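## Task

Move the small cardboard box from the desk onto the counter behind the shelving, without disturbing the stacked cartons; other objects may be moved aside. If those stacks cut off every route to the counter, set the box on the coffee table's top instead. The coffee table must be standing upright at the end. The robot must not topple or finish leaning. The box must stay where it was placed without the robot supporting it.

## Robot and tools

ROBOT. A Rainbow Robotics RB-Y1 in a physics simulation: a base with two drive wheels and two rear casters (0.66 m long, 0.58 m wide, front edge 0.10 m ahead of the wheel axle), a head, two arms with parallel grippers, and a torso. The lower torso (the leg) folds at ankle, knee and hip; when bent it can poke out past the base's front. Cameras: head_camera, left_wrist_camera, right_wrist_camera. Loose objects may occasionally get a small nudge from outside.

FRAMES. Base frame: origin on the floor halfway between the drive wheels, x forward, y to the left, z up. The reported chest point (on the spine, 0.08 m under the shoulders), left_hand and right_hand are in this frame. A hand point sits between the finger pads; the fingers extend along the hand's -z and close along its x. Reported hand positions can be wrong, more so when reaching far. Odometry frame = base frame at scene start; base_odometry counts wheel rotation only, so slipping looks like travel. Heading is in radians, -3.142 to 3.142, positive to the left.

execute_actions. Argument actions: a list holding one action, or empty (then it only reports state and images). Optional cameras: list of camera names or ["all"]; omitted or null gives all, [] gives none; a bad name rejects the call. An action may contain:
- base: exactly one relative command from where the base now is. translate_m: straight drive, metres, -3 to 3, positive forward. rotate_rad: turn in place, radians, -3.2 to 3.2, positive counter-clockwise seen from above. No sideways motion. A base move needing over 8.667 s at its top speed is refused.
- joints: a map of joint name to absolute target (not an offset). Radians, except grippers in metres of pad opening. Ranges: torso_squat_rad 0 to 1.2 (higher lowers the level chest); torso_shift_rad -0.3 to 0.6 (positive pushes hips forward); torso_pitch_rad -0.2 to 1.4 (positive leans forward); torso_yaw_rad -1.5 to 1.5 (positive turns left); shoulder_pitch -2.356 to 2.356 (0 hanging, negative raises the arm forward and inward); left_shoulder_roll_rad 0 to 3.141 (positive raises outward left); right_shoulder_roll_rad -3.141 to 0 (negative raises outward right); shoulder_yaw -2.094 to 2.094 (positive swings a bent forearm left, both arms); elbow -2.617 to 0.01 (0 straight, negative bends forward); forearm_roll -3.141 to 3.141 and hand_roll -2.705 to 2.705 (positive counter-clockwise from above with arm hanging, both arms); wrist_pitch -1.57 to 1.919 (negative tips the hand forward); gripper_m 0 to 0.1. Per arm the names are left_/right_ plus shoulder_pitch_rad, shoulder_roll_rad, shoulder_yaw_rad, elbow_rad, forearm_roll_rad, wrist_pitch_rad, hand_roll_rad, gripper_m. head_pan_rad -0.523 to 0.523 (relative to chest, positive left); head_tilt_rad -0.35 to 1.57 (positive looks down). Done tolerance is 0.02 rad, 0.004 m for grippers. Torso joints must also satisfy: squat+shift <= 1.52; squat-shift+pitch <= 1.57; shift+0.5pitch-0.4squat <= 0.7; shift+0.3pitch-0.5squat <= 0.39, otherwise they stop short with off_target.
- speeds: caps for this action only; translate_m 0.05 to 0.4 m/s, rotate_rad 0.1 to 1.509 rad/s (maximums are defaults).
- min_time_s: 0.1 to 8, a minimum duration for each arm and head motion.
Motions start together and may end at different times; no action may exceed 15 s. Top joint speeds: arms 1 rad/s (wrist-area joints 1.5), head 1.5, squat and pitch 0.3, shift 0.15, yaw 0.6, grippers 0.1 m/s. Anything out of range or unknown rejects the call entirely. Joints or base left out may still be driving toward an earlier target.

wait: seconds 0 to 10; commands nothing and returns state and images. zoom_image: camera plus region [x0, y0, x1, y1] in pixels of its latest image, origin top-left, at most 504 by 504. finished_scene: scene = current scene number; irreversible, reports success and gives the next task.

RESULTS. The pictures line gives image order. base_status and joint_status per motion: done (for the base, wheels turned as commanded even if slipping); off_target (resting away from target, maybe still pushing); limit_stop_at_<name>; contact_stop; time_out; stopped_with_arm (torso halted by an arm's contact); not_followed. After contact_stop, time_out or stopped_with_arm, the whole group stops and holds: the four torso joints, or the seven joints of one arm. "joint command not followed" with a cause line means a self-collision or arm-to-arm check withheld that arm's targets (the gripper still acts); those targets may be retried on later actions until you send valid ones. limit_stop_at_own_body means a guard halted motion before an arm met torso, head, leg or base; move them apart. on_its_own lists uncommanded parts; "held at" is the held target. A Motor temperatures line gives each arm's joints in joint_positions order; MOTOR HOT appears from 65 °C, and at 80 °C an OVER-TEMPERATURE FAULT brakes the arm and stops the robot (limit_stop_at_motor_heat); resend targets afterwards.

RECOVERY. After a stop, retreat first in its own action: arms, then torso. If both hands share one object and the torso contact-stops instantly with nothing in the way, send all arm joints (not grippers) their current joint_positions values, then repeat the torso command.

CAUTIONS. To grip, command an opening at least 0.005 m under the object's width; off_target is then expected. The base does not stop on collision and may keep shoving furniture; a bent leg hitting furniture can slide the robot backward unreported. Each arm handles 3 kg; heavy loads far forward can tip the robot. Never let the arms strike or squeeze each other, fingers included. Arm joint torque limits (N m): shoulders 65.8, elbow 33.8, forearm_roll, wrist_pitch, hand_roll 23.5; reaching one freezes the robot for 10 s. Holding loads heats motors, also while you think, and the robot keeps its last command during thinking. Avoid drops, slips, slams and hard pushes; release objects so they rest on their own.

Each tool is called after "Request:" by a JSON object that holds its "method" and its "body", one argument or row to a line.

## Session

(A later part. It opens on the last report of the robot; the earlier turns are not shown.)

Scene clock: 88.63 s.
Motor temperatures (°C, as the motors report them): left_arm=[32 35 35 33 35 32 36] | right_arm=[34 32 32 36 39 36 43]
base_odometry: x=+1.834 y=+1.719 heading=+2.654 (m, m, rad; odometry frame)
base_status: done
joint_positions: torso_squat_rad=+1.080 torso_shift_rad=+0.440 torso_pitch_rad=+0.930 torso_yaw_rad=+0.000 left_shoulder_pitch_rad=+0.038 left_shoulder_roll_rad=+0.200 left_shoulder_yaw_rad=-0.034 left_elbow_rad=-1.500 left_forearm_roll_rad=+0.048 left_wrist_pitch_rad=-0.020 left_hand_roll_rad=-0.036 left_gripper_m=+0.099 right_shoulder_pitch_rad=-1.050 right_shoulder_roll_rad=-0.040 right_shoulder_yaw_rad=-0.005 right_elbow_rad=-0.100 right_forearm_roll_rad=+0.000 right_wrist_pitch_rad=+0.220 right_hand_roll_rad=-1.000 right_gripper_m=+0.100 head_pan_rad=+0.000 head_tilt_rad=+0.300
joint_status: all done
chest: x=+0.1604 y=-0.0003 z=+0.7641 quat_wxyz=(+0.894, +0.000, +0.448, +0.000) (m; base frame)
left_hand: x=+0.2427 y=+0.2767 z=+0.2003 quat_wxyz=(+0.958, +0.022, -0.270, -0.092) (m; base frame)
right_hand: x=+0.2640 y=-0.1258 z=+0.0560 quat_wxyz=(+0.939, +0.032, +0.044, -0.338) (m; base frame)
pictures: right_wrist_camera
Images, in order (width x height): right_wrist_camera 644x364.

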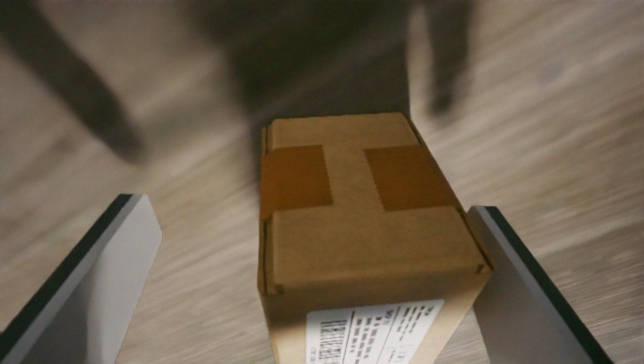

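Close firmly, and re-command grip every time.

Request:
{"method": "execute_actions", "body": {
  "actions": [
    {"joints":{"right_gripper_m":0.0}}
  ],
  "cameras": ["right_wrist_camera"]
}}

Request:
{"method": "execute_actions", "body": {
  "actions": [
    {"joints":{"torso_squat_rad":0.3,"torso_shift_rad":0,"torso_pitch_rad":0.3,"head_tilt_rad":0.2,"right_shoulder_pitch_rad":-0.9,"right_elbow_rad":-0.8,"right_wrist_pitch_rad":1.2,"left_elbow_rad":-0.3,"left_shoulder_roll_rad":0.02},"min_time_s":3}
  ],
  "cameras": ["right_wrist_camera","head_camera"]
}}

Scene clock: 90.23 s.
Motor temperatures (°C, as the motors report them): left_arm=[32 35 35 33 35 32 36] | right_arm=[34 32 32 36 39 36 43]
base_odometry: x=+1.834 y=+1.719 heading=+2.654 (m, m, rad; odometry frame)
base_status: not commanded
joint_positions: torso_squat_rad=+1.080 torso_shift_rad=+0.440 torso_pitch_rad=+0.930 torso_yaw_rad=+0.000 left_shoulder_pitch_rad=+0.038 left_shoulder_roll_rad=+0.200 left_shoulder_yaw_rad=-0.034 left_elbow_rad=-1.500 left_forearm_roll_rad=+0.048 left_wrist_pitch_rad=-0.020 left_hand_roll_rad=-0.036 left_gripper_m=+0.099 right_shoulder_pitch_rad=-1.050 right_shoulder_roll_rad=-0.040 right_shoulder_yaw_rad=-0.005 right_elbow_rad=-0.100 right_forearm_roll_rad=+0.000 right_wrist_pitch_rad=+0.220 right_hand_roll_rad=-1.000 right_gripper_m=+0.053 head_pan_rad=+0.000 head_tilt_rad=+0.300
joint_status: right_gripper_m off_target (ended at +0.053, target +0.000)
chest: x=+0.1604 y=-0.0003 z=+0.7641 quat_wxyz=(+0.894, +0.000, +0.448, +0.000) (m; base frame)
left_hand: x=+0.2427 y=+0.2767 z=+0.2003 quat_wxyz=(+0.958, +0.022, -0.271, -0.092) (m; base frame)
right_hand: x=+0.2640 y=-0.1258 z=+0.0560 quat_wxyz=(+0.939, +0.032, +0.044, -0.338) (m; base frame)
pictures: right_wrist_camera
Images, in order (width x height): right_wrist_camera 644x364.

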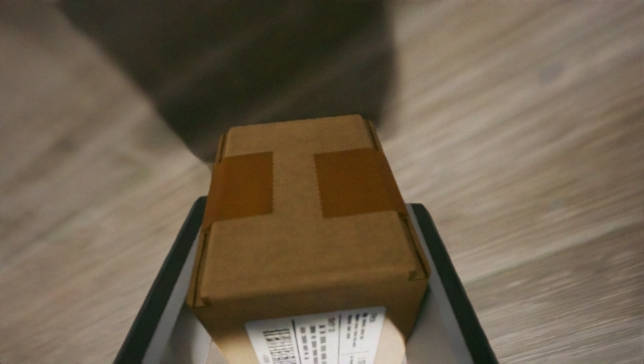

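Scene clock: 94.00 s.
Motor temperatures (°C, as the motors report them): left_arm=[32 35 35 33 35 32 36] | right_arm=[34 32 32 36 39 36 43]
base_odometry: x=+1.834 y=+1.719 heading=+2.654 (m, m, rad; odometry frame)
base_status: not commanded
joint_positions: torso_squat_rad=+0.300 torso_shift_rad=+0.000 torso_pitch_rad=+0.300 torso_yaw_rad=+0.000 left_shoulder_pitch_rad=+0.038 left_shoulder_roll_rad=+0.020 left_shoulder_yaw_rad=-0.034 left_elbow_rad=-0.300 left_forearm_roll_rad=+0.048 left_wrist_pitch_rad=-0.020 left_hand_roll_rad=-0.036 left_gripper_m=+0.099 right_shoulder_pitch_rad=-0.901 right_shoulder_roll_rad=-0.040 right_shoulder_yaw_rad=-0.005 right_elbow_rad=-0.800 right_forearm_roll_rad=+0.000 right_wrist_pitch_rad=+1.200 right_hand_roll_rad=-1.000 right_gripper_m=+0.053 head_pan_rad=+0.000 head_tilt_rad=+0.200
joint_status: all done
chest: x=-0.1366 y=-0.0007 z=+1.2449 quat_wxyz=(+0.989, +0.000, +0.149, +0.000) (m; base frame)
left_hand: x=-0.2184 y=+0.2319 z=+0.5655 quat_wxyz=(+1.000, +0.007, +0.008, -0.007) (m; base frame)
right_hand: x=+0.3280 y=-0.1355 z=+0.7886 quat_wxyz=(+0.932, +0.017, -0.080, -0.353) (m; base frame)
pictures: head_camera, right_wrist_camera
Images, in order (width x height): head_camera 896x504, right_wrist_camera 644x364.

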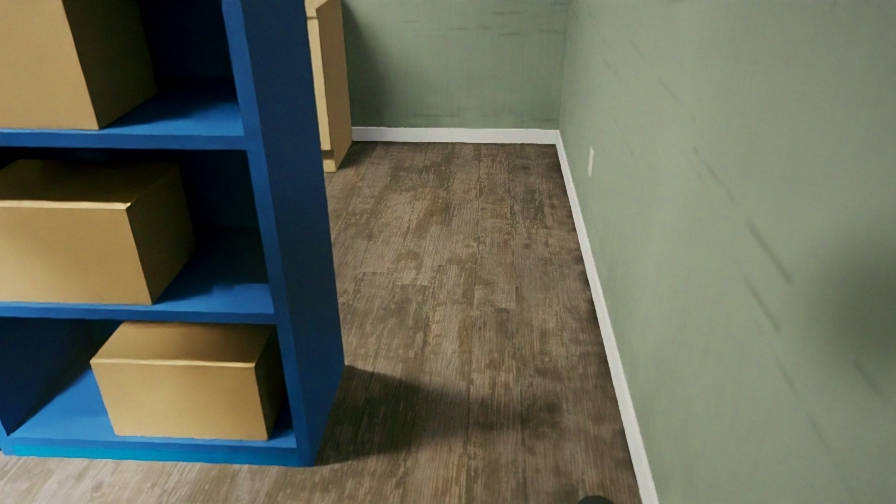

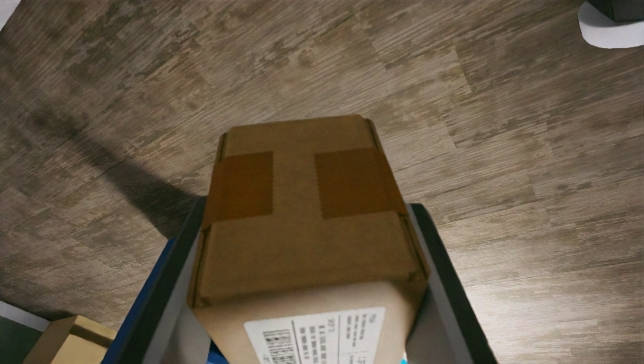

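Request:
{"method": "execute_actions", "body": {
  "actions": [
    {"base":{"translate_m":0.65}}
  ],
  "cameras": []
}}

Request:
{"method": "execute_actions", "body": {
  "actions": [
    {"base":{"rotate_rad":-0.188}}
  ],
  "cameras": []
}}

Request:
{"method": "execute_actions", "body": {
  "actions": [
    {"base":{"translate_m":1.6},"joints":{"head_pan_rad":0.4}}
  ],
  "cameras": ["head_camera","right_wrist_camera"]
}}

Scene clock: 97.20 s.
Motor temperatures (°C, as the motors report them): left_arm=[32 35 35 33 35 32 36] | right_arm=[34 32 32 36 39 36 43]
base_odometry: x=+1.259 y=+2.024 heading=+2.654 (m, m, rad; odometry frame)
base_status: done
joint_positions: torso_squat_rad=+0.300 torso_shift_rad=+0.000 torso_pitch_rad=+0.300 torso_yaw_rad=+0.000 left_shoulder_pitch_rad=+0.038 left_shoulder_roll_rad=+0.020 left_shoulder_yaw_rad=-0.034 left_elbow_rad=-0.300 left_forearm_roll_rad=+0.048 left_wrist_pitch_rad=-0.020 left_hand_roll_rad=-0.036 left_gripper_m=+0.099 right_shoulder_pitch_rad=-0.900 right_shoulder_roll_rad=-0.040 right_shoulder_yaw_rad=-0.005 right_elbow_rad=-0.800 right_forearm_roll_rad=+0.000 right_wrist_pitch_rad=+1.200 right_hand_roll_rad=-1.000 right_gripper_m=+0.053 head_pan_rad=+0.000 head_tilt_rad=+0.200
joint_status: not commanded
chest: x=-0.1366 y=-0.0007 z=+1.2448 quat_wxyz=(+0.989, +0.000, +0.149, +0.000) (m; base frame)
left_hand: x=-0.2184 y=+0.2319 z=+0.5655 quat_wxyz=(+1.000, +0.007, +0.008, -0.007) (m; base frame)
right_hand: x=+0.3279 y=-0.1356 z=+0.7884 quat_wxyz=(+0.932, +0.017, -0.080, -0.353) (m; base frame)
pictures: none
No camera images: the call's "cameras" was empty. Leave "cameras" out to get every camera's image.

Scene clock: 98.73 s.
Motor temperatures (°C, as the motors report them): left_arm=[32 35 35 33 35 32 36] | right_arm=[34 32 32 36 39 36 43]
base_odometry: x=+1.259 y=+2.024 heading=+2.467 (m, m, rad; odometry frame)
base_status: done
joint_positions: torso_squat_rad=+0.300 torso_shift_rad=+0.000 torso_pitch_rad=+0.300 torso_yaw_rad=+0.000 left_shoulder_pitch_rad=+0.038 left_shoulder_roll_rad=+0.020 left_shoulder_yaw_rad=-0.034 left_elbow_rad=-0.300 left_forearm_roll_rad=+0.048 left_wrist_pitch_rad=-0.020 left_hand_roll_rad=-0.036 left_gripper_m=+0.099 right_shoulder_pitch_rad=-0.900 right_shoulder_roll_rad=-0.040 right_shoulder_yaw_rad=-0.005 right_elbow_rad=-0.800 right_forearm_roll_rad=+0.000 right_wrist_pitch_rad=+1.200 right_hand_roll_rad=-1.000 right_gripper_m=+0.053 head_pan_rad=+0.000 head_tilt_rad=+0.200
joint_status: not commanded
chest: x=-0.1366 y=-0.0007 z=+1.2448 quat_wxyz=(+0.989, +0.000, +0.149, +0.000) (m; base frame)
left_hand: x=-0.2184 y=+0.2318 z=+0.5655 quat_wxyz=(+1.000, +0.007, +0.008, -0.007) (m; base frame)
right_hand: x=+0.3279 y=-0.1356 z=+0.7884 quat_wxyz=(+0.932, +0.017, -0.080, -0.353) (m; base frame)
pictures: none
No camera images: the call's "cameras" was empty. Leave "cameras" out to get every camera's image.

Scene clock: 104.07 s.
Motor temperatures (°C, as the motors report them): left_arm=[32 35 35 33 35 32 36] | right_arm=[34 32 32 36 39 36 43]
base_odometry: x=+0.010 y=+3.024 heading=+2.466 (m, m, rad; odometry frame)
base_status: done
joint_positions: torso_squat_rad=+0.300 torso_shift_rad=+0.000 torso_pitch_rad=+0.300 torso_yaw_rad=+0.000 left_shoulder_pitch_rad=+0.038 left_shoulder_roll_rad=+0.020 left_shoulder_yaw_rad=-0.034 left_elbow_rad=-0.300 left_forearm_roll_rad=+0.048 left_wrist_pitch_rad=-0.020 left_hand_roll_rad=-0.036 left_gripper_m=+0.099 right_shoulder_pitch_rad=-0.900 right_shoulder_roll_rad=-0.040 right_shoulder_yaw_rad=-0.005 right_elbow_rad=-0.800 right_forearm_roll_rad=+0.000 right_wrist_pitch_rad=+1.200 right_hand_roll_rad=-1.000 right_gripper_m=+0.053 head_pan_rad=+0.400 head_tilt_rad=+0.200
joint_status: all done
chest: x=-0.1366 y=-0.0007 z=+1.2448 quat_wxyz=(+0.989, +0.000, +0.149, +0.000) (m; base frame)
left_hand: x=-0.2184 y=+0.2318 z=+0.5655 quat_wxyz=(+1.000, +0.007, +0.008, -0.007) (m; base frame)
right_hand: x=+0.3279 y=-0.1356 z=+0.7884 quat_wxyz=(+0.932, +0.017, -0.080, -0.353) (m; base frame)
pictures: head_camera, right_wrist_camera
Images, in order (width x height): head_camera 896x504, right_wrist_camera 644x364.

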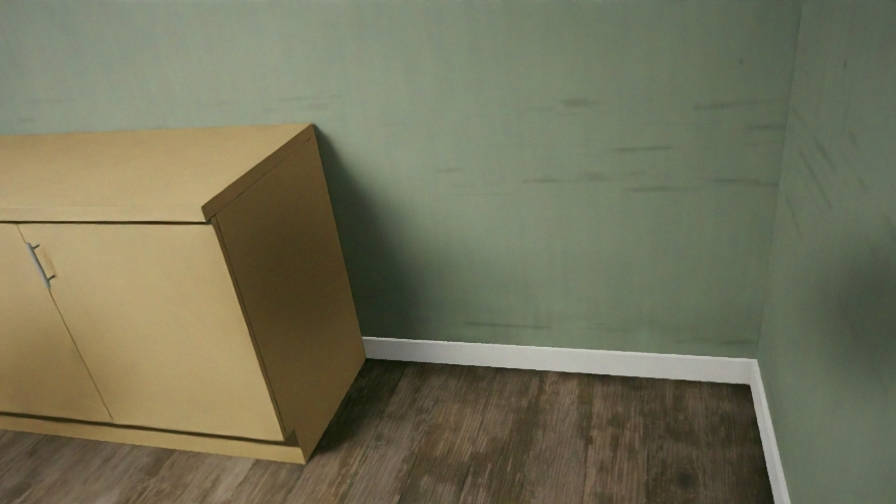

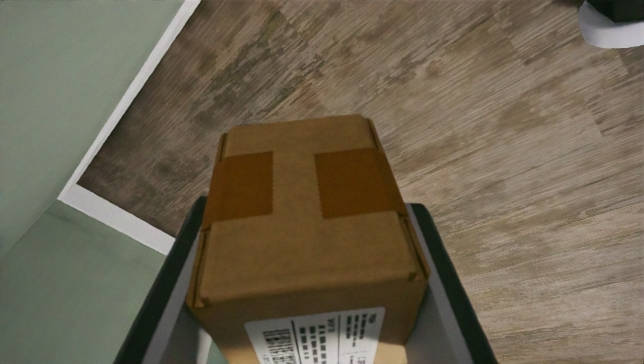

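Request:
{"method": "execute_actions", "body": {
  "actions": [
    {"base":{"rotate_rad":0.35},"joints":{"torso_pitch_rad":0.1,"torso_squat_rad":0.1,"right_shoulder_pitch_rad":-0.9,"right_elbow_rad":-1.0,"right_wrist_pitch_rad":1.7,"head_pan_rad":0.2,"head_tilt_rad":0.55}}
  ],
  "cameras": []
}}

Request:
{"method": "execute_actions", "body": {
  "actions": [
    {"base":{"translate_m":0.45}}
  ],
  "cameras": []
}}

Request:
{"method": "execute_actions", "body": {
  "actions": [
    {"base":{"rotate_rad":0.3},"joints":{"head_pan_rad":0}}
  ],
  "cameras": ["head_camera","right_wrist_camera"]
}}

Scene clock: 106.43 s.
Motor temperatures (°C, as the motors report them): left_arm=[32 35 35 33 35 32 36] | right_arm=[34 32 32 36 39 36 43]
base_odometry: x=+0.010 y=+3.024 heading=+2.815 (m, m, rad; odometry frame)
base_status: done
joint_positions: torso_squat_rad=+0.100 torso_shift_rad=+0.000 torso_pitch_rad=+0.100 torso_yaw_rad=+0.000 left_shoulder_pitch_rad=+0.038 left_shoulder_roll_rad=+0.020 left_shoulder_yaw_rad=-0.034 left_elbow_rad=-0.300 left_forearm_roll_rad=+0.048 left_wrist_pitch_rad=-0.020 left_hand_roll_rad=-0.036 left_gripper_m=+0.099 right_shoulder_pitch_rad=-0.900 right_shoulder_roll_rad=-0.040 right_shoulder_yaw_rad=-0.005 right_elbow_rad=-1.000 right_forearm_roll_rad=+0.000 right_wrist_pitch_rad=+1.700 right_hand_roll_rad=-1.000 right_gripper_m=+0.053 head_pan_rad=+0.200 head_tilt_rad=+0.550
joint_status: all done
chest: x=-0.1972 y=-0.0004 z=+1.2849 quat_wxyz=(+0.999, +0.000, +0.050, +0.000) (m; base frame)
left_hand: x=-0.1423 y=+0.2318 z=+0.6027 quat_wxyz=(+0.996, +0.007, -0.092, -0.006) (m; base frame)
right_hand: x=+0.2845 y=-0.1475 z=+0.9678 quat_wxyz=(+0.930, -0.036, -0.052, -0.363) (m; base frame)
pictures: none
No camera images: the call's "cameras" was empty. Leave "cameras" out to get every camera's image.

Scene clock: 108.90 s.
Motor temperatures (°C, as the motors report them): left_arm=[32 35 35 33 35 32 36] | right_arm=[34 32 32 36 39 36 43]
base_odometry: x=-0.416 y=+3.168 heading=+2.816 (m, m, rad; odometry frame)
base_status: done
joint_positions: torso_squat_rad=+0.100 torso_shift_rad=+0.000 torso_pitch_rad=+0.100 torso_yaw_rad=+0.000 left_shoulder_pitch_rad=+0.038 left_shoulder_roll_rad=+0.020 left_shoulder_yaw_rad=-0.034 left_elbow_rad=-0.300 left_forearm_roll_rad=+0.048 left_wrist_pitch_rad=-0.020 left_hand_roll_rad=-0.036 left_gripper_m=+0.099 right_shoulder_pitch_rad=-0.900 right_shoulder_roll_rad=-0.040 right_shoulder_yaw_rad=-0.005 right_elbow_rad=-1.000 right_forearm_roll_rad=+0.000 right_wrist_pitch_rad=+1.700 right_hand_roll_rad=-1.000 right_gripper_m=+0.053 head_pan_rad=+0.200 head_tilt_rad=+0.550
joint_status: not commanded
chest: x=-0.1971 y=-0.0007 z=+1.2849 quat_wxyz=(+0.999, +0.000, +0.050, +0.000) (m; base frame)
left_hand: x=-0.1423 y=+0.2317 z=+0.6028 quat_wxyz=(+0.996, +0.008, -0.092, -0.006) (m; base frame)
right_hand: x=+0.2845 y=-0.1476 z=+0.9677 quat_wxyz=(+0.930, -0.036, -0.052, -0.363) (m; base frame)
pictures: none
No camera images: the call's "cameras" was empty. Leave "cameras" out to get every camera's image.

Scene clock: 110.77 s.
Motor temperatures (°C, as the motors report them): left_arm=[32 35 35 33 35 32 36] | right_arm=[34 32 32 36 39 36 43]
base_odometry: x=-0.416 y=+3.168 heading=+3.115 (m, m, rad; odometry frame)
base_status: done
joint_positions: torso_squat_rad=+0.100 torso_shift_rad=+0.000 torso_pitch_rad=+0.100 torso_yaw_rad=+0.000 left_shoulder_pitch_rad=+0.038 left_shoulder_roll_rad=+0.020 left_shoulder_yaw_rad=-0.034 left_elbow_rad=-0.300 left_forearm_roll_rad=+0.048 left_wrist_pitch_rad=-0.020 left_hand_roll_rad=-0.036 left_gripper_m=+0.099 right_shoulder_pitch_rad=-0.900 right_shoulder_roll_rad=-0.040 right_shoulder_yaw_rad=-0.005 right_elbow_rad=-1.000 right_forearm_roll_rad=+0.000 right_wrist_pitch_rad=+1.700 right_hand_roll_rad=-1.000 right_gripper_m=+0.053 head_pan_rad=+0.000 head_tilt_rad=+0.550
joint_status: all done
chest: x=-0.1971 y=-0.0008 z=+1.2849 quat_wxyz=(+0.999, +0.000, +0.050, +0.000) (m; base frame)
left_hand: x=-0.1423 y=+0.2317 z=+0.6028 quat_wxyz=(+0.996, +0.008, -0.092, -0.006) (m; base frame)
right_hand: x=+0.2845 y=-0.1477 z=+0.9677 quat_wxyz=(+0.930, -0.036, -0.052, -0.363) (m; base frame)
pictures: head_camera, right_wrist_camera
Images, in order (width x height): head_camera 896x504, right_wrist_camera 644x364.

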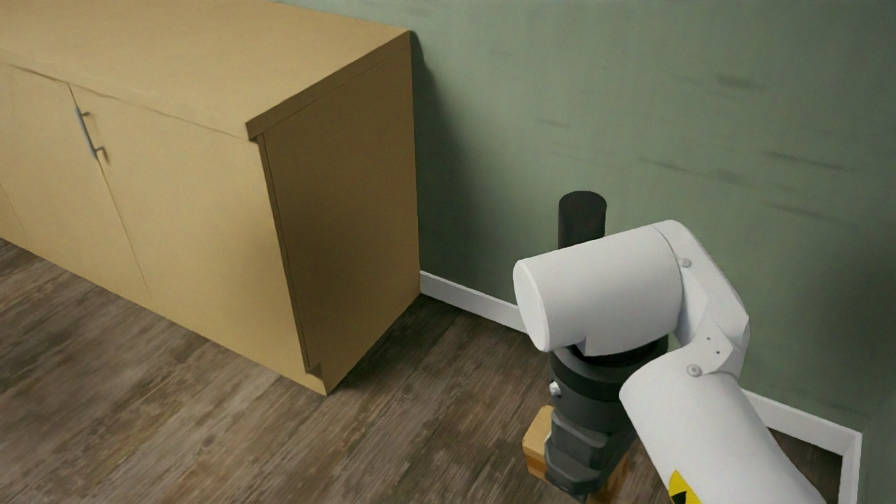

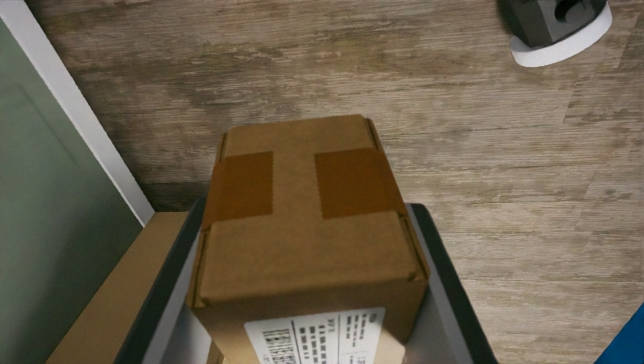

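Request:
{"method": "execute_actions", "body": {
  "actions": [
    {"base":{"rotate_rad":0.55},"joints":{"right_shoulder_pitch_rad":-1.35,"right_elbow_rad":-0.7,"right_wrist_pitch_rad":1.9,"torso_squat_rad":0.0}}
  ],
  "cameras": []
}}

Request:
{"method": "execute_actions", "body": {
  "actions": [
    {"base":{"translate_m":0.55}}
  ],
  "cameras": ["head_camera","right_wrist_camera"]
}}

Scene clock: 115.60 s.
Motor temperatures (°C, as the motors report them): left_arm=[32 35 35 33 35 32 36] | right_arm=[34 32 32 36 39 36 43]
base_odometry: x=-0.416 y=+3.168 heading=-2.624 (m, m, rad; odometry frame)
base_status: rotate_rad time_out (by the wheels' count: +0.544 of +0.550)
joint_positions: torso_squat_rad=+0.000 torso_shift_rad=+0.000 torso_pitch_rad=+0.100 torso_yaw_rad=+0.000 left_shoulder_pitch_rad=+0.038 left_shoulder_roll_rad=+0.020 left_shoulder_yaw_rad=-0.034 left_elbow_rad=-0.300 left_forearm_roll_rad=+0.048 left_wrist_pitch_rad=-0.020 left_hand_roll_rad=-0.036 left_gripper_m=+0.099 right_shoulder_pitch_rad=-1.350 right_shoulder_roll_rad=-0.040 right_shoulder_yaw_rad=-0.005 right_elbow_rad=-0.700 right_forearm_roll_rad=+0.000 right_wrist_pitch_rad=+1.900 right_hand_roll_rad=-1.000 right_gripper_m=+0.053 head_pan_rad=+0.000 head_tilt_rad=+0.550
joint_status: all done
chest: x=-0.1972 y=-0.0007 z=+1.2884 quat_wxyz=(+0.999, +0.000, +0.050, +0.000) (m; base frame)
left_hand: x=-0.1424 y=+0.2315 z=+0.6063 quat_wxyz=(+0.996, +0.007, -0.092, -0.006) (m; base frame)
right_hand: x=+0.3125 y=-0.1111 z=+1.1049 quat_wxyz=(+0.938, -0.103, -0.054, -0.326) (m; base frame)
pictures: none
No camera images: the call's "cameras" was empty. Leave "cameras" out to get every camera's image.

not run: a stop came earlier in this reply.

Rear likely hit the wall.

Request:
{"method": "execute_actions", "body": {
  "actions": [
    {"base":{"translate_m":0.4}}
  ],
  "cameras": ["head_camera","right_wrist_camera"]
}}

Scene clock: 118.17 s.
Motor temperatures (°C, as the motors report them): left_arm=[32 35 35 33 35 32 36] | right_arm=[34 32 32 36 39 36 43]
base_odometry: x=-0.764 y=+2.970 heading=-2.624 (m, m, rad; odometry frame)
base_status: done
joint_positions: torso_squat_rad=+0.000 torso_shift_rad=+0.000 torso_pitch_rad=+0.100 torso_yaw_rad=+0.000 left_shoulder_pitch_rad=+0.038 left_shoulder_roll_rad=+0.020 left_shoulder_yaw_rad=-0.034 left_elbow_rad=-0.300 left_forearm_roll_rad=+0.048 left_wrist_pitch_rad=-0.020 left_hand_roll_rad=-0.036 left_gripper_m=+0.099 right_shoulder_pitch_rad=-1.350 right_shoulder_roll_rad=-0.040 right_shoulder_yaw_rad=-0.005 right_elbow_rad=-0.700 right_forearm_roll_rad=+0.000 right_wrist_pitch_rad=+1.900 right_hand_roll_rad=-1.000 right_gripper_m=+0.053 head_pan_rad=+0.000 head_tilt_rad=+0.550
joint_status: not commanded
chest: x=-0.1971 y=-0.0007 z=+1.2884 quat_wxyz=(+0.999, +0.000, +0.050, +0.000) (m; base frame)
left_hand: x=-0.1423 y=+0.2315 z=+0.6063 quat_wxyz=(+0.996, +0.007, -0.092, -0.006) (m; base frame)
right_hand: x=+0.3126 y=-0.1111 z=+1.1049 quat_wxyz=(+0.938, -0.103, -0.054, -0.326) (m; base frame)
pictures: head_camera, right_wrist_camera
Images, in order (width x height): head_camera 896x504, right_wrist_camera 644x364.

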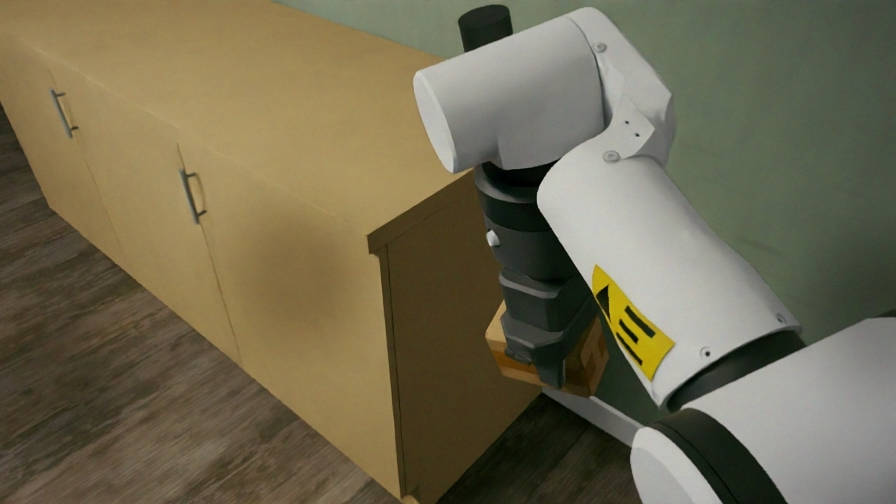

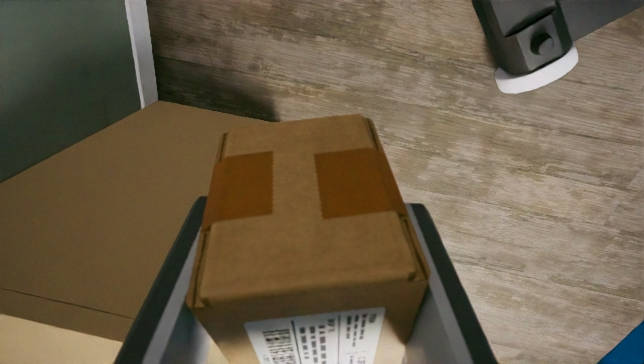

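Request:
{"method": "execute_actions", "body": {
  "actions": [
    {"base":{"translate_m":0.4},"joints":{"head_tilt_rad":0.8}}
  ],
  "cameras": ["head_camera","right_wrist_camera"]
}}

Scene clock: 120.73 s.
Motor temperatures (°C, as the motors report them): left_arm=[32 35 35 33 35 32 36] | right_arm=[34 32 32 36 39 36 43]
base_odometry: x=-1.111 y=+2.772 heading=-2.623 (m, m, rad; odometry frame)
base_status: done
joint_positions: torso_squat_rad=+0.000 torso_shift_rad=+0.000 torso_pitch_rad=+0.100 torso_yaw_rad=+0.000 left_shoulder_pitch_rad=+0.038 left_shoulder_roll_rad=+0.020 left_shoulder_yaw_rad=-0.034 left_elbow_rad=-0.300 left_forearm_roll_rad=+0.048 left_wrist_pitch_rad=-0.020 left_hand_roll_rad=-0.036 left_gripper_m=+0.099 right_shoulder_pitch_rad=-1.350 right_shoulder_roll_rad=-0.040 right_shoulder_yaw_rad=-0.005 right_elbow_rad=-0.700 right_forearm_roll_rad=+0.000 right_wrist_pitch_rad=+1.900 right_hand_roll_rad=-1.000 right_gripper_m=+0.053 head_pan_rad=+0.000 head_tilt_rad=+0.800
joint_status: all done
chest: x=-0.1971 y=-0.0007 z=+1.2884 quat_wxyz=(+0.999, +0.000, +0.050, +0.000) (m; base frame)
left_hand: x=-0.1423 y=+0.2315 z=+0.6063 quat_wxyz=(+0.996, +0.007, -0.092, -0.006) (m; base frame)
right_hand: x=+0.3126 y=-0.1111 z=+1.1049 quat_wxyz=(+0.938, -0.103, -0.054, -0.326) (m; base frame)
pictures: head_camera, right_wrist_camera
Images, in order (width x height): head_camera 896x504, right_wrist_camera 644x364.

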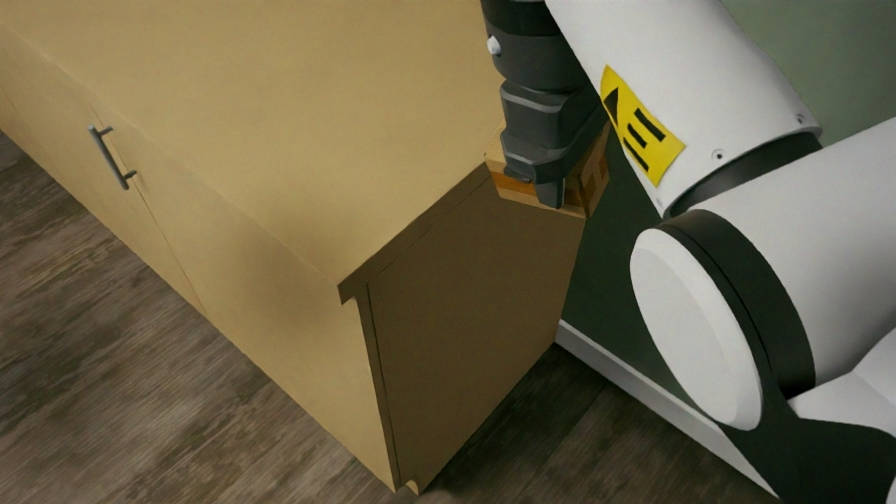

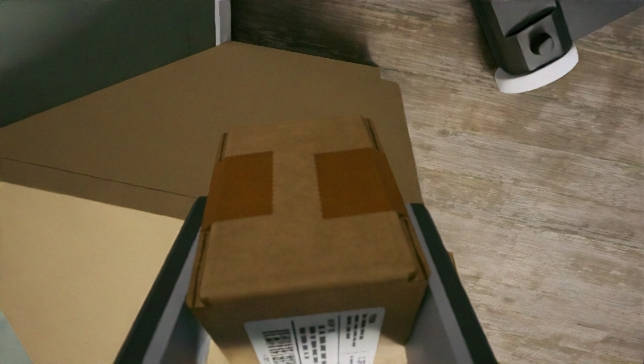

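Request:
{"method": "execute_actions", "body": {
  "actions": [
    {"base":{"translate_m":0.2},"joints":{"torso_yaw_rad":0.3,"torso_pitch_rad":0.3,"right_shoulder_pitch_rad":-1.75,"right_shoulder_roll_rad":-0.3,"right_forearm_roll_rad":-0.25,"right_elbow_rad":-0.4,"right_wrist_pitch_rad":1.85,"head_tilt_rad":0.6},"min_time_s":2.5}
  ],
  "cameras": ["head_camera","right_wrist_camera"]
}}

Scene clock: 123.73 s.
Motor temperatures (°C, as the motors report them): left_arm=[32 35 35 33 35 32 36] | right_arm=[34 32 32 36 39 36 43]
base_odometry: x=-1.285 y=+2.673 heading=-2.623 (m, m, rad; odometry frame)
base_status: done
joint_positions: torso_squat_rad=+0.000 torso_shift_rad=+0.000 torso_pitch_rad=+0.300 torso_yaw_rad=+0.300 left_shoulder_pitch_rad=+0.038 left_shoulder_roll_rad=+0.020 left_shoulder_yaw_rad=-0.034 left_elbow_rad=-0.300 left_forearm_roll_rad=+0.048 left_wrist_pitch_rad=-0.020 left_hand_roll_rad=-0.036 left_gripper_m=+0.099 right_shoulder_pitch_rad=-1.750 right_shoulder_roll_rad=-0.300 right_shoulder_yaw_rad=-0.005 right_elbow_rad=-0.400 right_forearm_roll_rad=-0.250 right_wrist_pitch_rad=+1.850 right_hand_roll_rad=-1.000 right_gripper_m=+0.053 head_pan_rad=+0.000 head_tilt_rad=+0.600
joint_status: all done
chest: x=-0.1366 y=-0.0007 z=+1.2761 quat_wxyz=(+0.978, +0.023, +0.148, +0.148) (m; base frame)
left_hand: x=-0.2891 y=+0.2574 z=+0.6186 quat_wxyz=(+0.989, +0.050, +0.009, +0.136) (m; base frame)
right_hand: x=+0.4247 y=+0.0212 z=+1.1362 quat_wxyz=(+0.969, -0.003, +0.007, -0.246) (m; base frame)
pictures: head_camera, right_wrist_camera
Images, in order (width x height): head_camera 896x504, right_wrist_camera 644x364.

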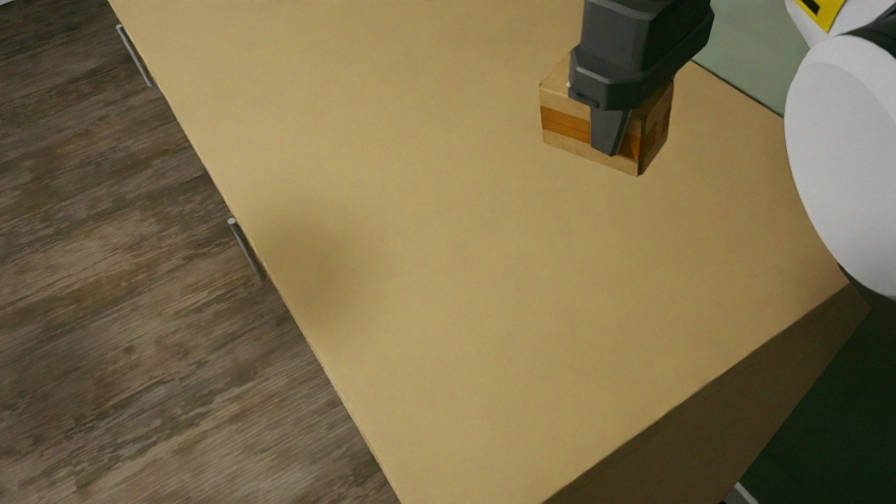

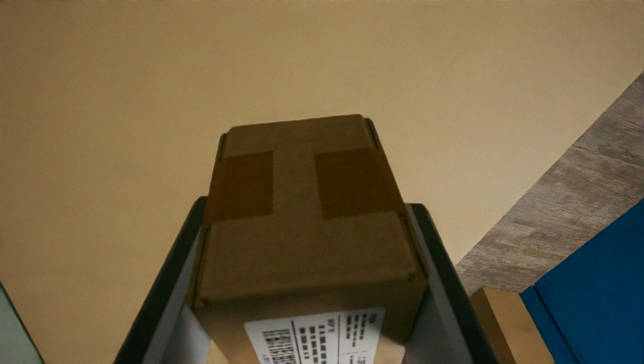

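Request:
{"method": "execute_actions", "body": {
  "actions": [
    {"joints":{"right_shoulder_pitch_rad":-1.57,"right_wrist_pitch_rad":1.67},"min_time_s":1.5}
  ],
  "cameras": ["head_camera","right_wrist_camera"]
}}

Scene clock: 125.63 s.
Motor temperatures (°C, as the motors report them): left_arm=[32 35 35 33 35 32 36] | right_arm=[34 32 32 36 39 36 43]
base_odometry: x=-1.285 y=+2.673 heading=-2.623 (m, m, rad; odometry frame)
base_status: not commanded
joint_positions: torso_squat_rad=+0.000 torso_shift_rad=+0.000 torso_pitch_rad=+0.300 torso_yaw_rad=+0.300 left_shoulder_pitch_rad=+0.038 left_shoulder_roll_rad=+0.020 left_shoulder_yaw_rad=-0.034 left_elbow_rad=-0.300 left_forearm_roll_rad=+0.048 left_wrist_pitch_rad=-0.020 left_hand_roll_rad=-0.036 left_gripper_m=+0.099 right_shoulder_pitch_rad=-1.571 right_shoulder_roll_rad=-0.300 right_shoulder_yaw_rad=-0.005 right_elbow_rad=-0.400 right_forearm_roll_rad=-0.250 right_wrist_pitch_rad=+1.670 right_hand_roll_rad=-1.000 right_gripper_m=+0.053 head_pan_rad=+0.000 head_tilt_rad=+0.600
joint_status: all done
chest: x=-0.1366 y=-0.0007 z=+1.2761 quat_wxyz=(+0.978, +0.023, +0.148, +0.148) (m; base frame)
left_hand: x=-0.2891 y=+0.2574 z=+0.6186 quat_wxyz=(+0.989, +0.050, +0.009, +0.136) (m; base frame)
right_hand: x=+0.4322 y=+0.0034 z=+1.0437 quat_wxyz=(+0.963, +0.005, +0.010, -0.268) (m; base frame)
pictures: head_camera, right_wrist_camera
Images, in order (width x height): head_camera 896x504, right_wrist_camera 644x364.

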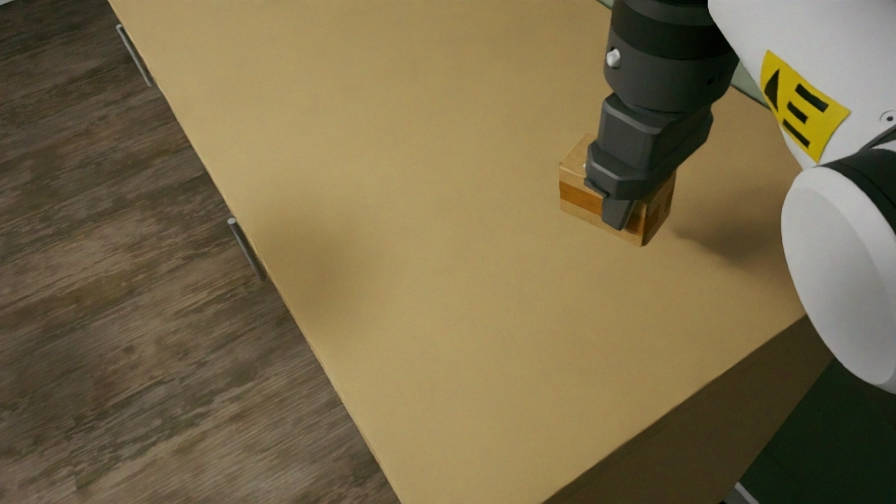

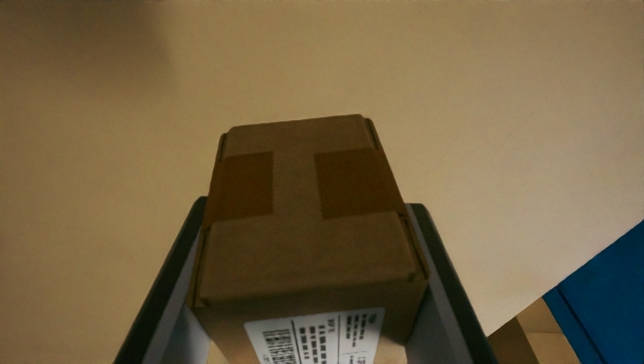

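Request:
{"method": "execute_actions", "body": {
  "actions": [
    {"joints":{"right_shoulder_pitch_rad":-1.44,"right_wrist_pitch_rad":1.54},"min_time_s":1.5}
  ],
  "cameras": ["head_camera"]
}}

Scene clock: 127.53 s.
Motor temperatures (°C, as the motors report them): left_arm=[32 35 35 33 35 32 36] | right_arm=[34 32 32 36 39 36 43]
base_odometry: x=-1.285 y=+2.673 heading=-2.623 (m, m, rad; odometry frame)
base_status: not commanded
joint_positions: torso_squat_rad=+0.000 torso_shift_rad=+0.000 torso_pitch_rad=+0.300 torso_yaw_rad=+0.300 left_shoulder_pitch_rad=+0.038 left_shoulder_roll_rad=+0.020 left_shoulder_yaw_rad=-0.034 left_elbow_rad=-0.300 left_forearm_roll_rad=+0.048 left_wrist_pitch_rad=-0.020 left_hand_roll_rad=-0.036 left_gripper_m=+0.099 right_shoulder_pitch_rad=-1.441 right_shoulder_roll_rad=-0.300 right_shoulder_yaw_rad=-0.005 right_elbow_rad=-0.400 right_forearm_roll_rad=-0.250 right_wrist_pitch_rad=+1.540 right_hand_roll_rad=-1.000 right_gripper_m=+0.053 head_pan_rad=+0.000 head_tilt_rad=+0.600
joint_status: all done
chest: x=-0.1366 y=-0.0007 z=+1.2761 quat_wxyz=(+0.978, +0.023, +0.148, +0.148) (m; base frame)
left_hand: x=-0.2891 y=+0.2574 z=+0.6186 quat_wxyz=(+0.989, +0.050, +0.009, +0.136) (m; base frame)
right_hand: x=+0.4282 y=-0.0144 z=+0.9776 quat_wxyz=(+0.959, +0.009, +0.011, -0.285) (m; base frame)
pictures: head_camera
Images, in order (width x height): head_camera 896x504.

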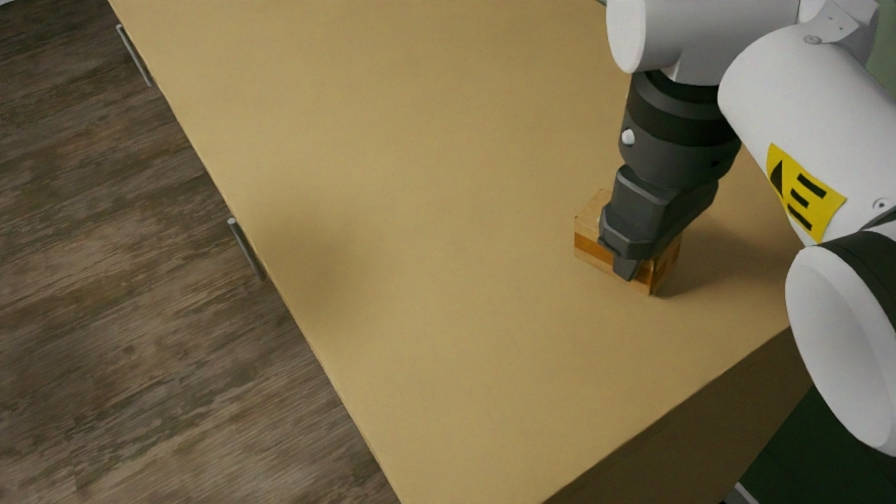

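Request:
{"method": "execute_actions", "body": {
  "actions": [
    {"joints":{"right_shoulder_pitch_rad":-1.415,"right_wrist_pitch_rad":1.515}}
  ],
  "cameras": []
}}

Request:
{"method": "execute_actions", "body": {
  "actions": [
    {"joints":{"right_gripper_m":0.1}}
  ],
  "cameras": []
}}

Request:
{"method": "execute_actions", "body": {
  "actions": [
    {"joints":{"right_shoulder_pitch_rad":-1.7,"right_wrist_pitch_rad":1.8}}
  ],
  "cameras": ["head_camera"]
}}

Scene clock: 128.33 s.
Motor temperatures (°C, as the motors report them): left_arm=[32 35 35 33 35 32 36] | right_arm=[34 32 32 36 39 36 43]
base_odometry: x=-1.285 y=+2.673 heading=-2.623 (m, m, rad; odometry frame)
base_status: not commanded
joint_positions: torso_squat_rad=+0.000 torso_shift_rad=+0.000 torso_pitch_rad=+0.300 torso_yaw_rad=+0.300 left_shoulder_pitch_rad=+0.038 left_shoulder_roll_rad=+0.020 left_shoulder_yaw_rad=-0.034 left_elbow_rad=-0.300 left_forearm_roll_rad=+0.048 left_wrist_pitch_rad=-0.020 left_hand_roll_rad=-0.036 left_gripper_m=+0.099 right_shoulder_pitch_rad=-1.416 right_shoulder_roll_rad=-0.300 right_shoulder_yaw_rad=-0.005 right_elbow_rad=-0.400 right_forearm_roll_rad=-0.250 right_wrist_pitch_rad=+1.515 right_hand_roll_rad=-1.000 right_gripper_m=+0.052 head_pan_rad=+0.000 head_tilt_rad=+0.600
joint_status: all done
chest: x=-0.1367 y=-0.0008 z=+1.2761 quat_wxyz=(+0.978, +0.023, +0.148, +0.148) (m; base frame)
left_hand: x=-0.2891 y=+0.2574 z=+0.6186 quat_wxyz=(+0.989, +0.050, +0.009, +0.136) (m; base frame)
right_hand: x=+0.4266 y=-0.0184 z=+0.9652 quat_wxyz=(+0.958, +0.010, +0.010, -0.288) (m; base frame)
pictures: none
No camera images: the call's "cameras" was empty. Leave "cameras" out to get every camera's image.

Scene clock: 129.80 s.
Motor temperatures (°C, as the motors report them): left_arm=[32 35 35 33 35 32 36] | right_arm=[34 32 32 36 39 36 43]
base_odometry: x=-1.285 y=+2.673 heading=-2.623 (m, m, rad; odometry frame)
base_status: not commanded
joint_positions: torso_squat_rad=+0.000 torso_shift_rad=+0.000 torso_pitch_rad=+0.300 torso_yaw_rad=+0.300 left_shoulder_pitch_rad=+0.038 left_shoulder_roll_rad=+0.020 left_shoulder_yaw_rad=-0.034 left_elbow_rad=-0.300 left_forearm_roll_rad=+0.048 left_wrist_pitch_rad=-0.020 left_hand_roll_rad=-0.036 left_gripper_m=+0.099 right_shoulder_pitch_rad=-1.416 right_shoulder_roll_rad=-0.300 right_shoulder_yaw_rad=-0.005 right_elbow_rad=-0.400 right_forearm_roll_rad=-0.250 right_wrist_pitch_rad=+1.515 right_hand_roll_rad=-1.000 right_gripper_m=+0.100 head_pan_rad=+0.000 head_tilt_rad=+0.600
joint_status: all done
chest: x=-0.1367 y=-0.0008 z=+1.2761 quat_wxyz=(+0.978, +0.023, +0.148, +0.148) (m; base frame)
left_hand: x=-0.2891 y=+0.2574 z=+0.6186 quat_wxyz=(+0.989, +0.050, +0.009, +0.136) (m; base frame)
right_hand: x=+0.4266 y=-0.0184 z=+0.9652 quat_wxyz=(+0.958, +0.010, +0.010, -0.288) (m; base frame)
pictures: none
No camera images: the call's "cameras" was empty. Leave "cameras" out to get every camera's image.

Scene clock: 130.70 s.
Motor temperatures (°C, as the motors report them): left_arm=[32 35 35 33 35 32 36] | right_arm=[34 32 32 36 39 36 43]
base_odometry: x=-1.285 y=+2.673 heading=-2.623 (m, m, rad; odometry frame)
base_status: not commanded
joint_positions: torso_squat_rad=+0.000 torso_shift_rad=+0.000 torso_pitch_rad=+0.300 torso_yaw_rad=+0.300 left_shoulder_pitch_rad=+0.038 left_shoulder_roll_rad=+0.020 left_shoulder_yaw_rad=-0.034 left_elbow_rad=-0.300 left_forearm_roll_rad=+0.048 left_wrist_pitch_rad=-0.020 left_hand_roll_rad=-0.036 left_gripper_m=+0.099 right_shoulder_pitch_rad=-1.700 right_shoulder_roll_rad=-0.300 right_shoulder_yaw_rad=-0.005 right_elbow_rad=-0.400 right_forearm_roll_rad=-0.250 right_wrist_pitch_rad=+1.800 right_hand_roll_rad=-1.000 right_gripper_m=+0.100 head_pan_rad=+0.000 head_tilt_rad=+0.600
joint_status: all done
chest: x=-0.1367 y=-0.0007 z=+1.2761 quat_wxyz=(+0.978, +0.023, +0.148, +0.148) (m; base frame)
left_hand: x=-0.2890 y=+0.2574 z=+0.6186 quat_wxyz=(+0.989, +0.050, +0.009, +0.136) (m; base frame)
right_hand: x=+0.4284 y=+0.0171 z=+1.1109 quat_wxyz=(+0.968, +0.000, +0.008, -0.252) (m; base frame)
pictures: head_camera
Images, in order (width x height): head_camera 896x504.

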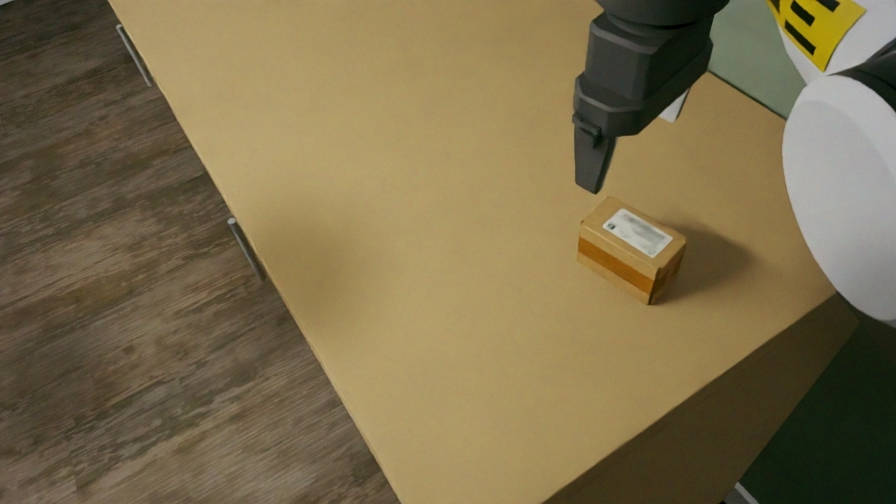

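Request:
{"method": "finished_scene", "body": {
  "scene": 1
}}

The scene is finished: the task was done.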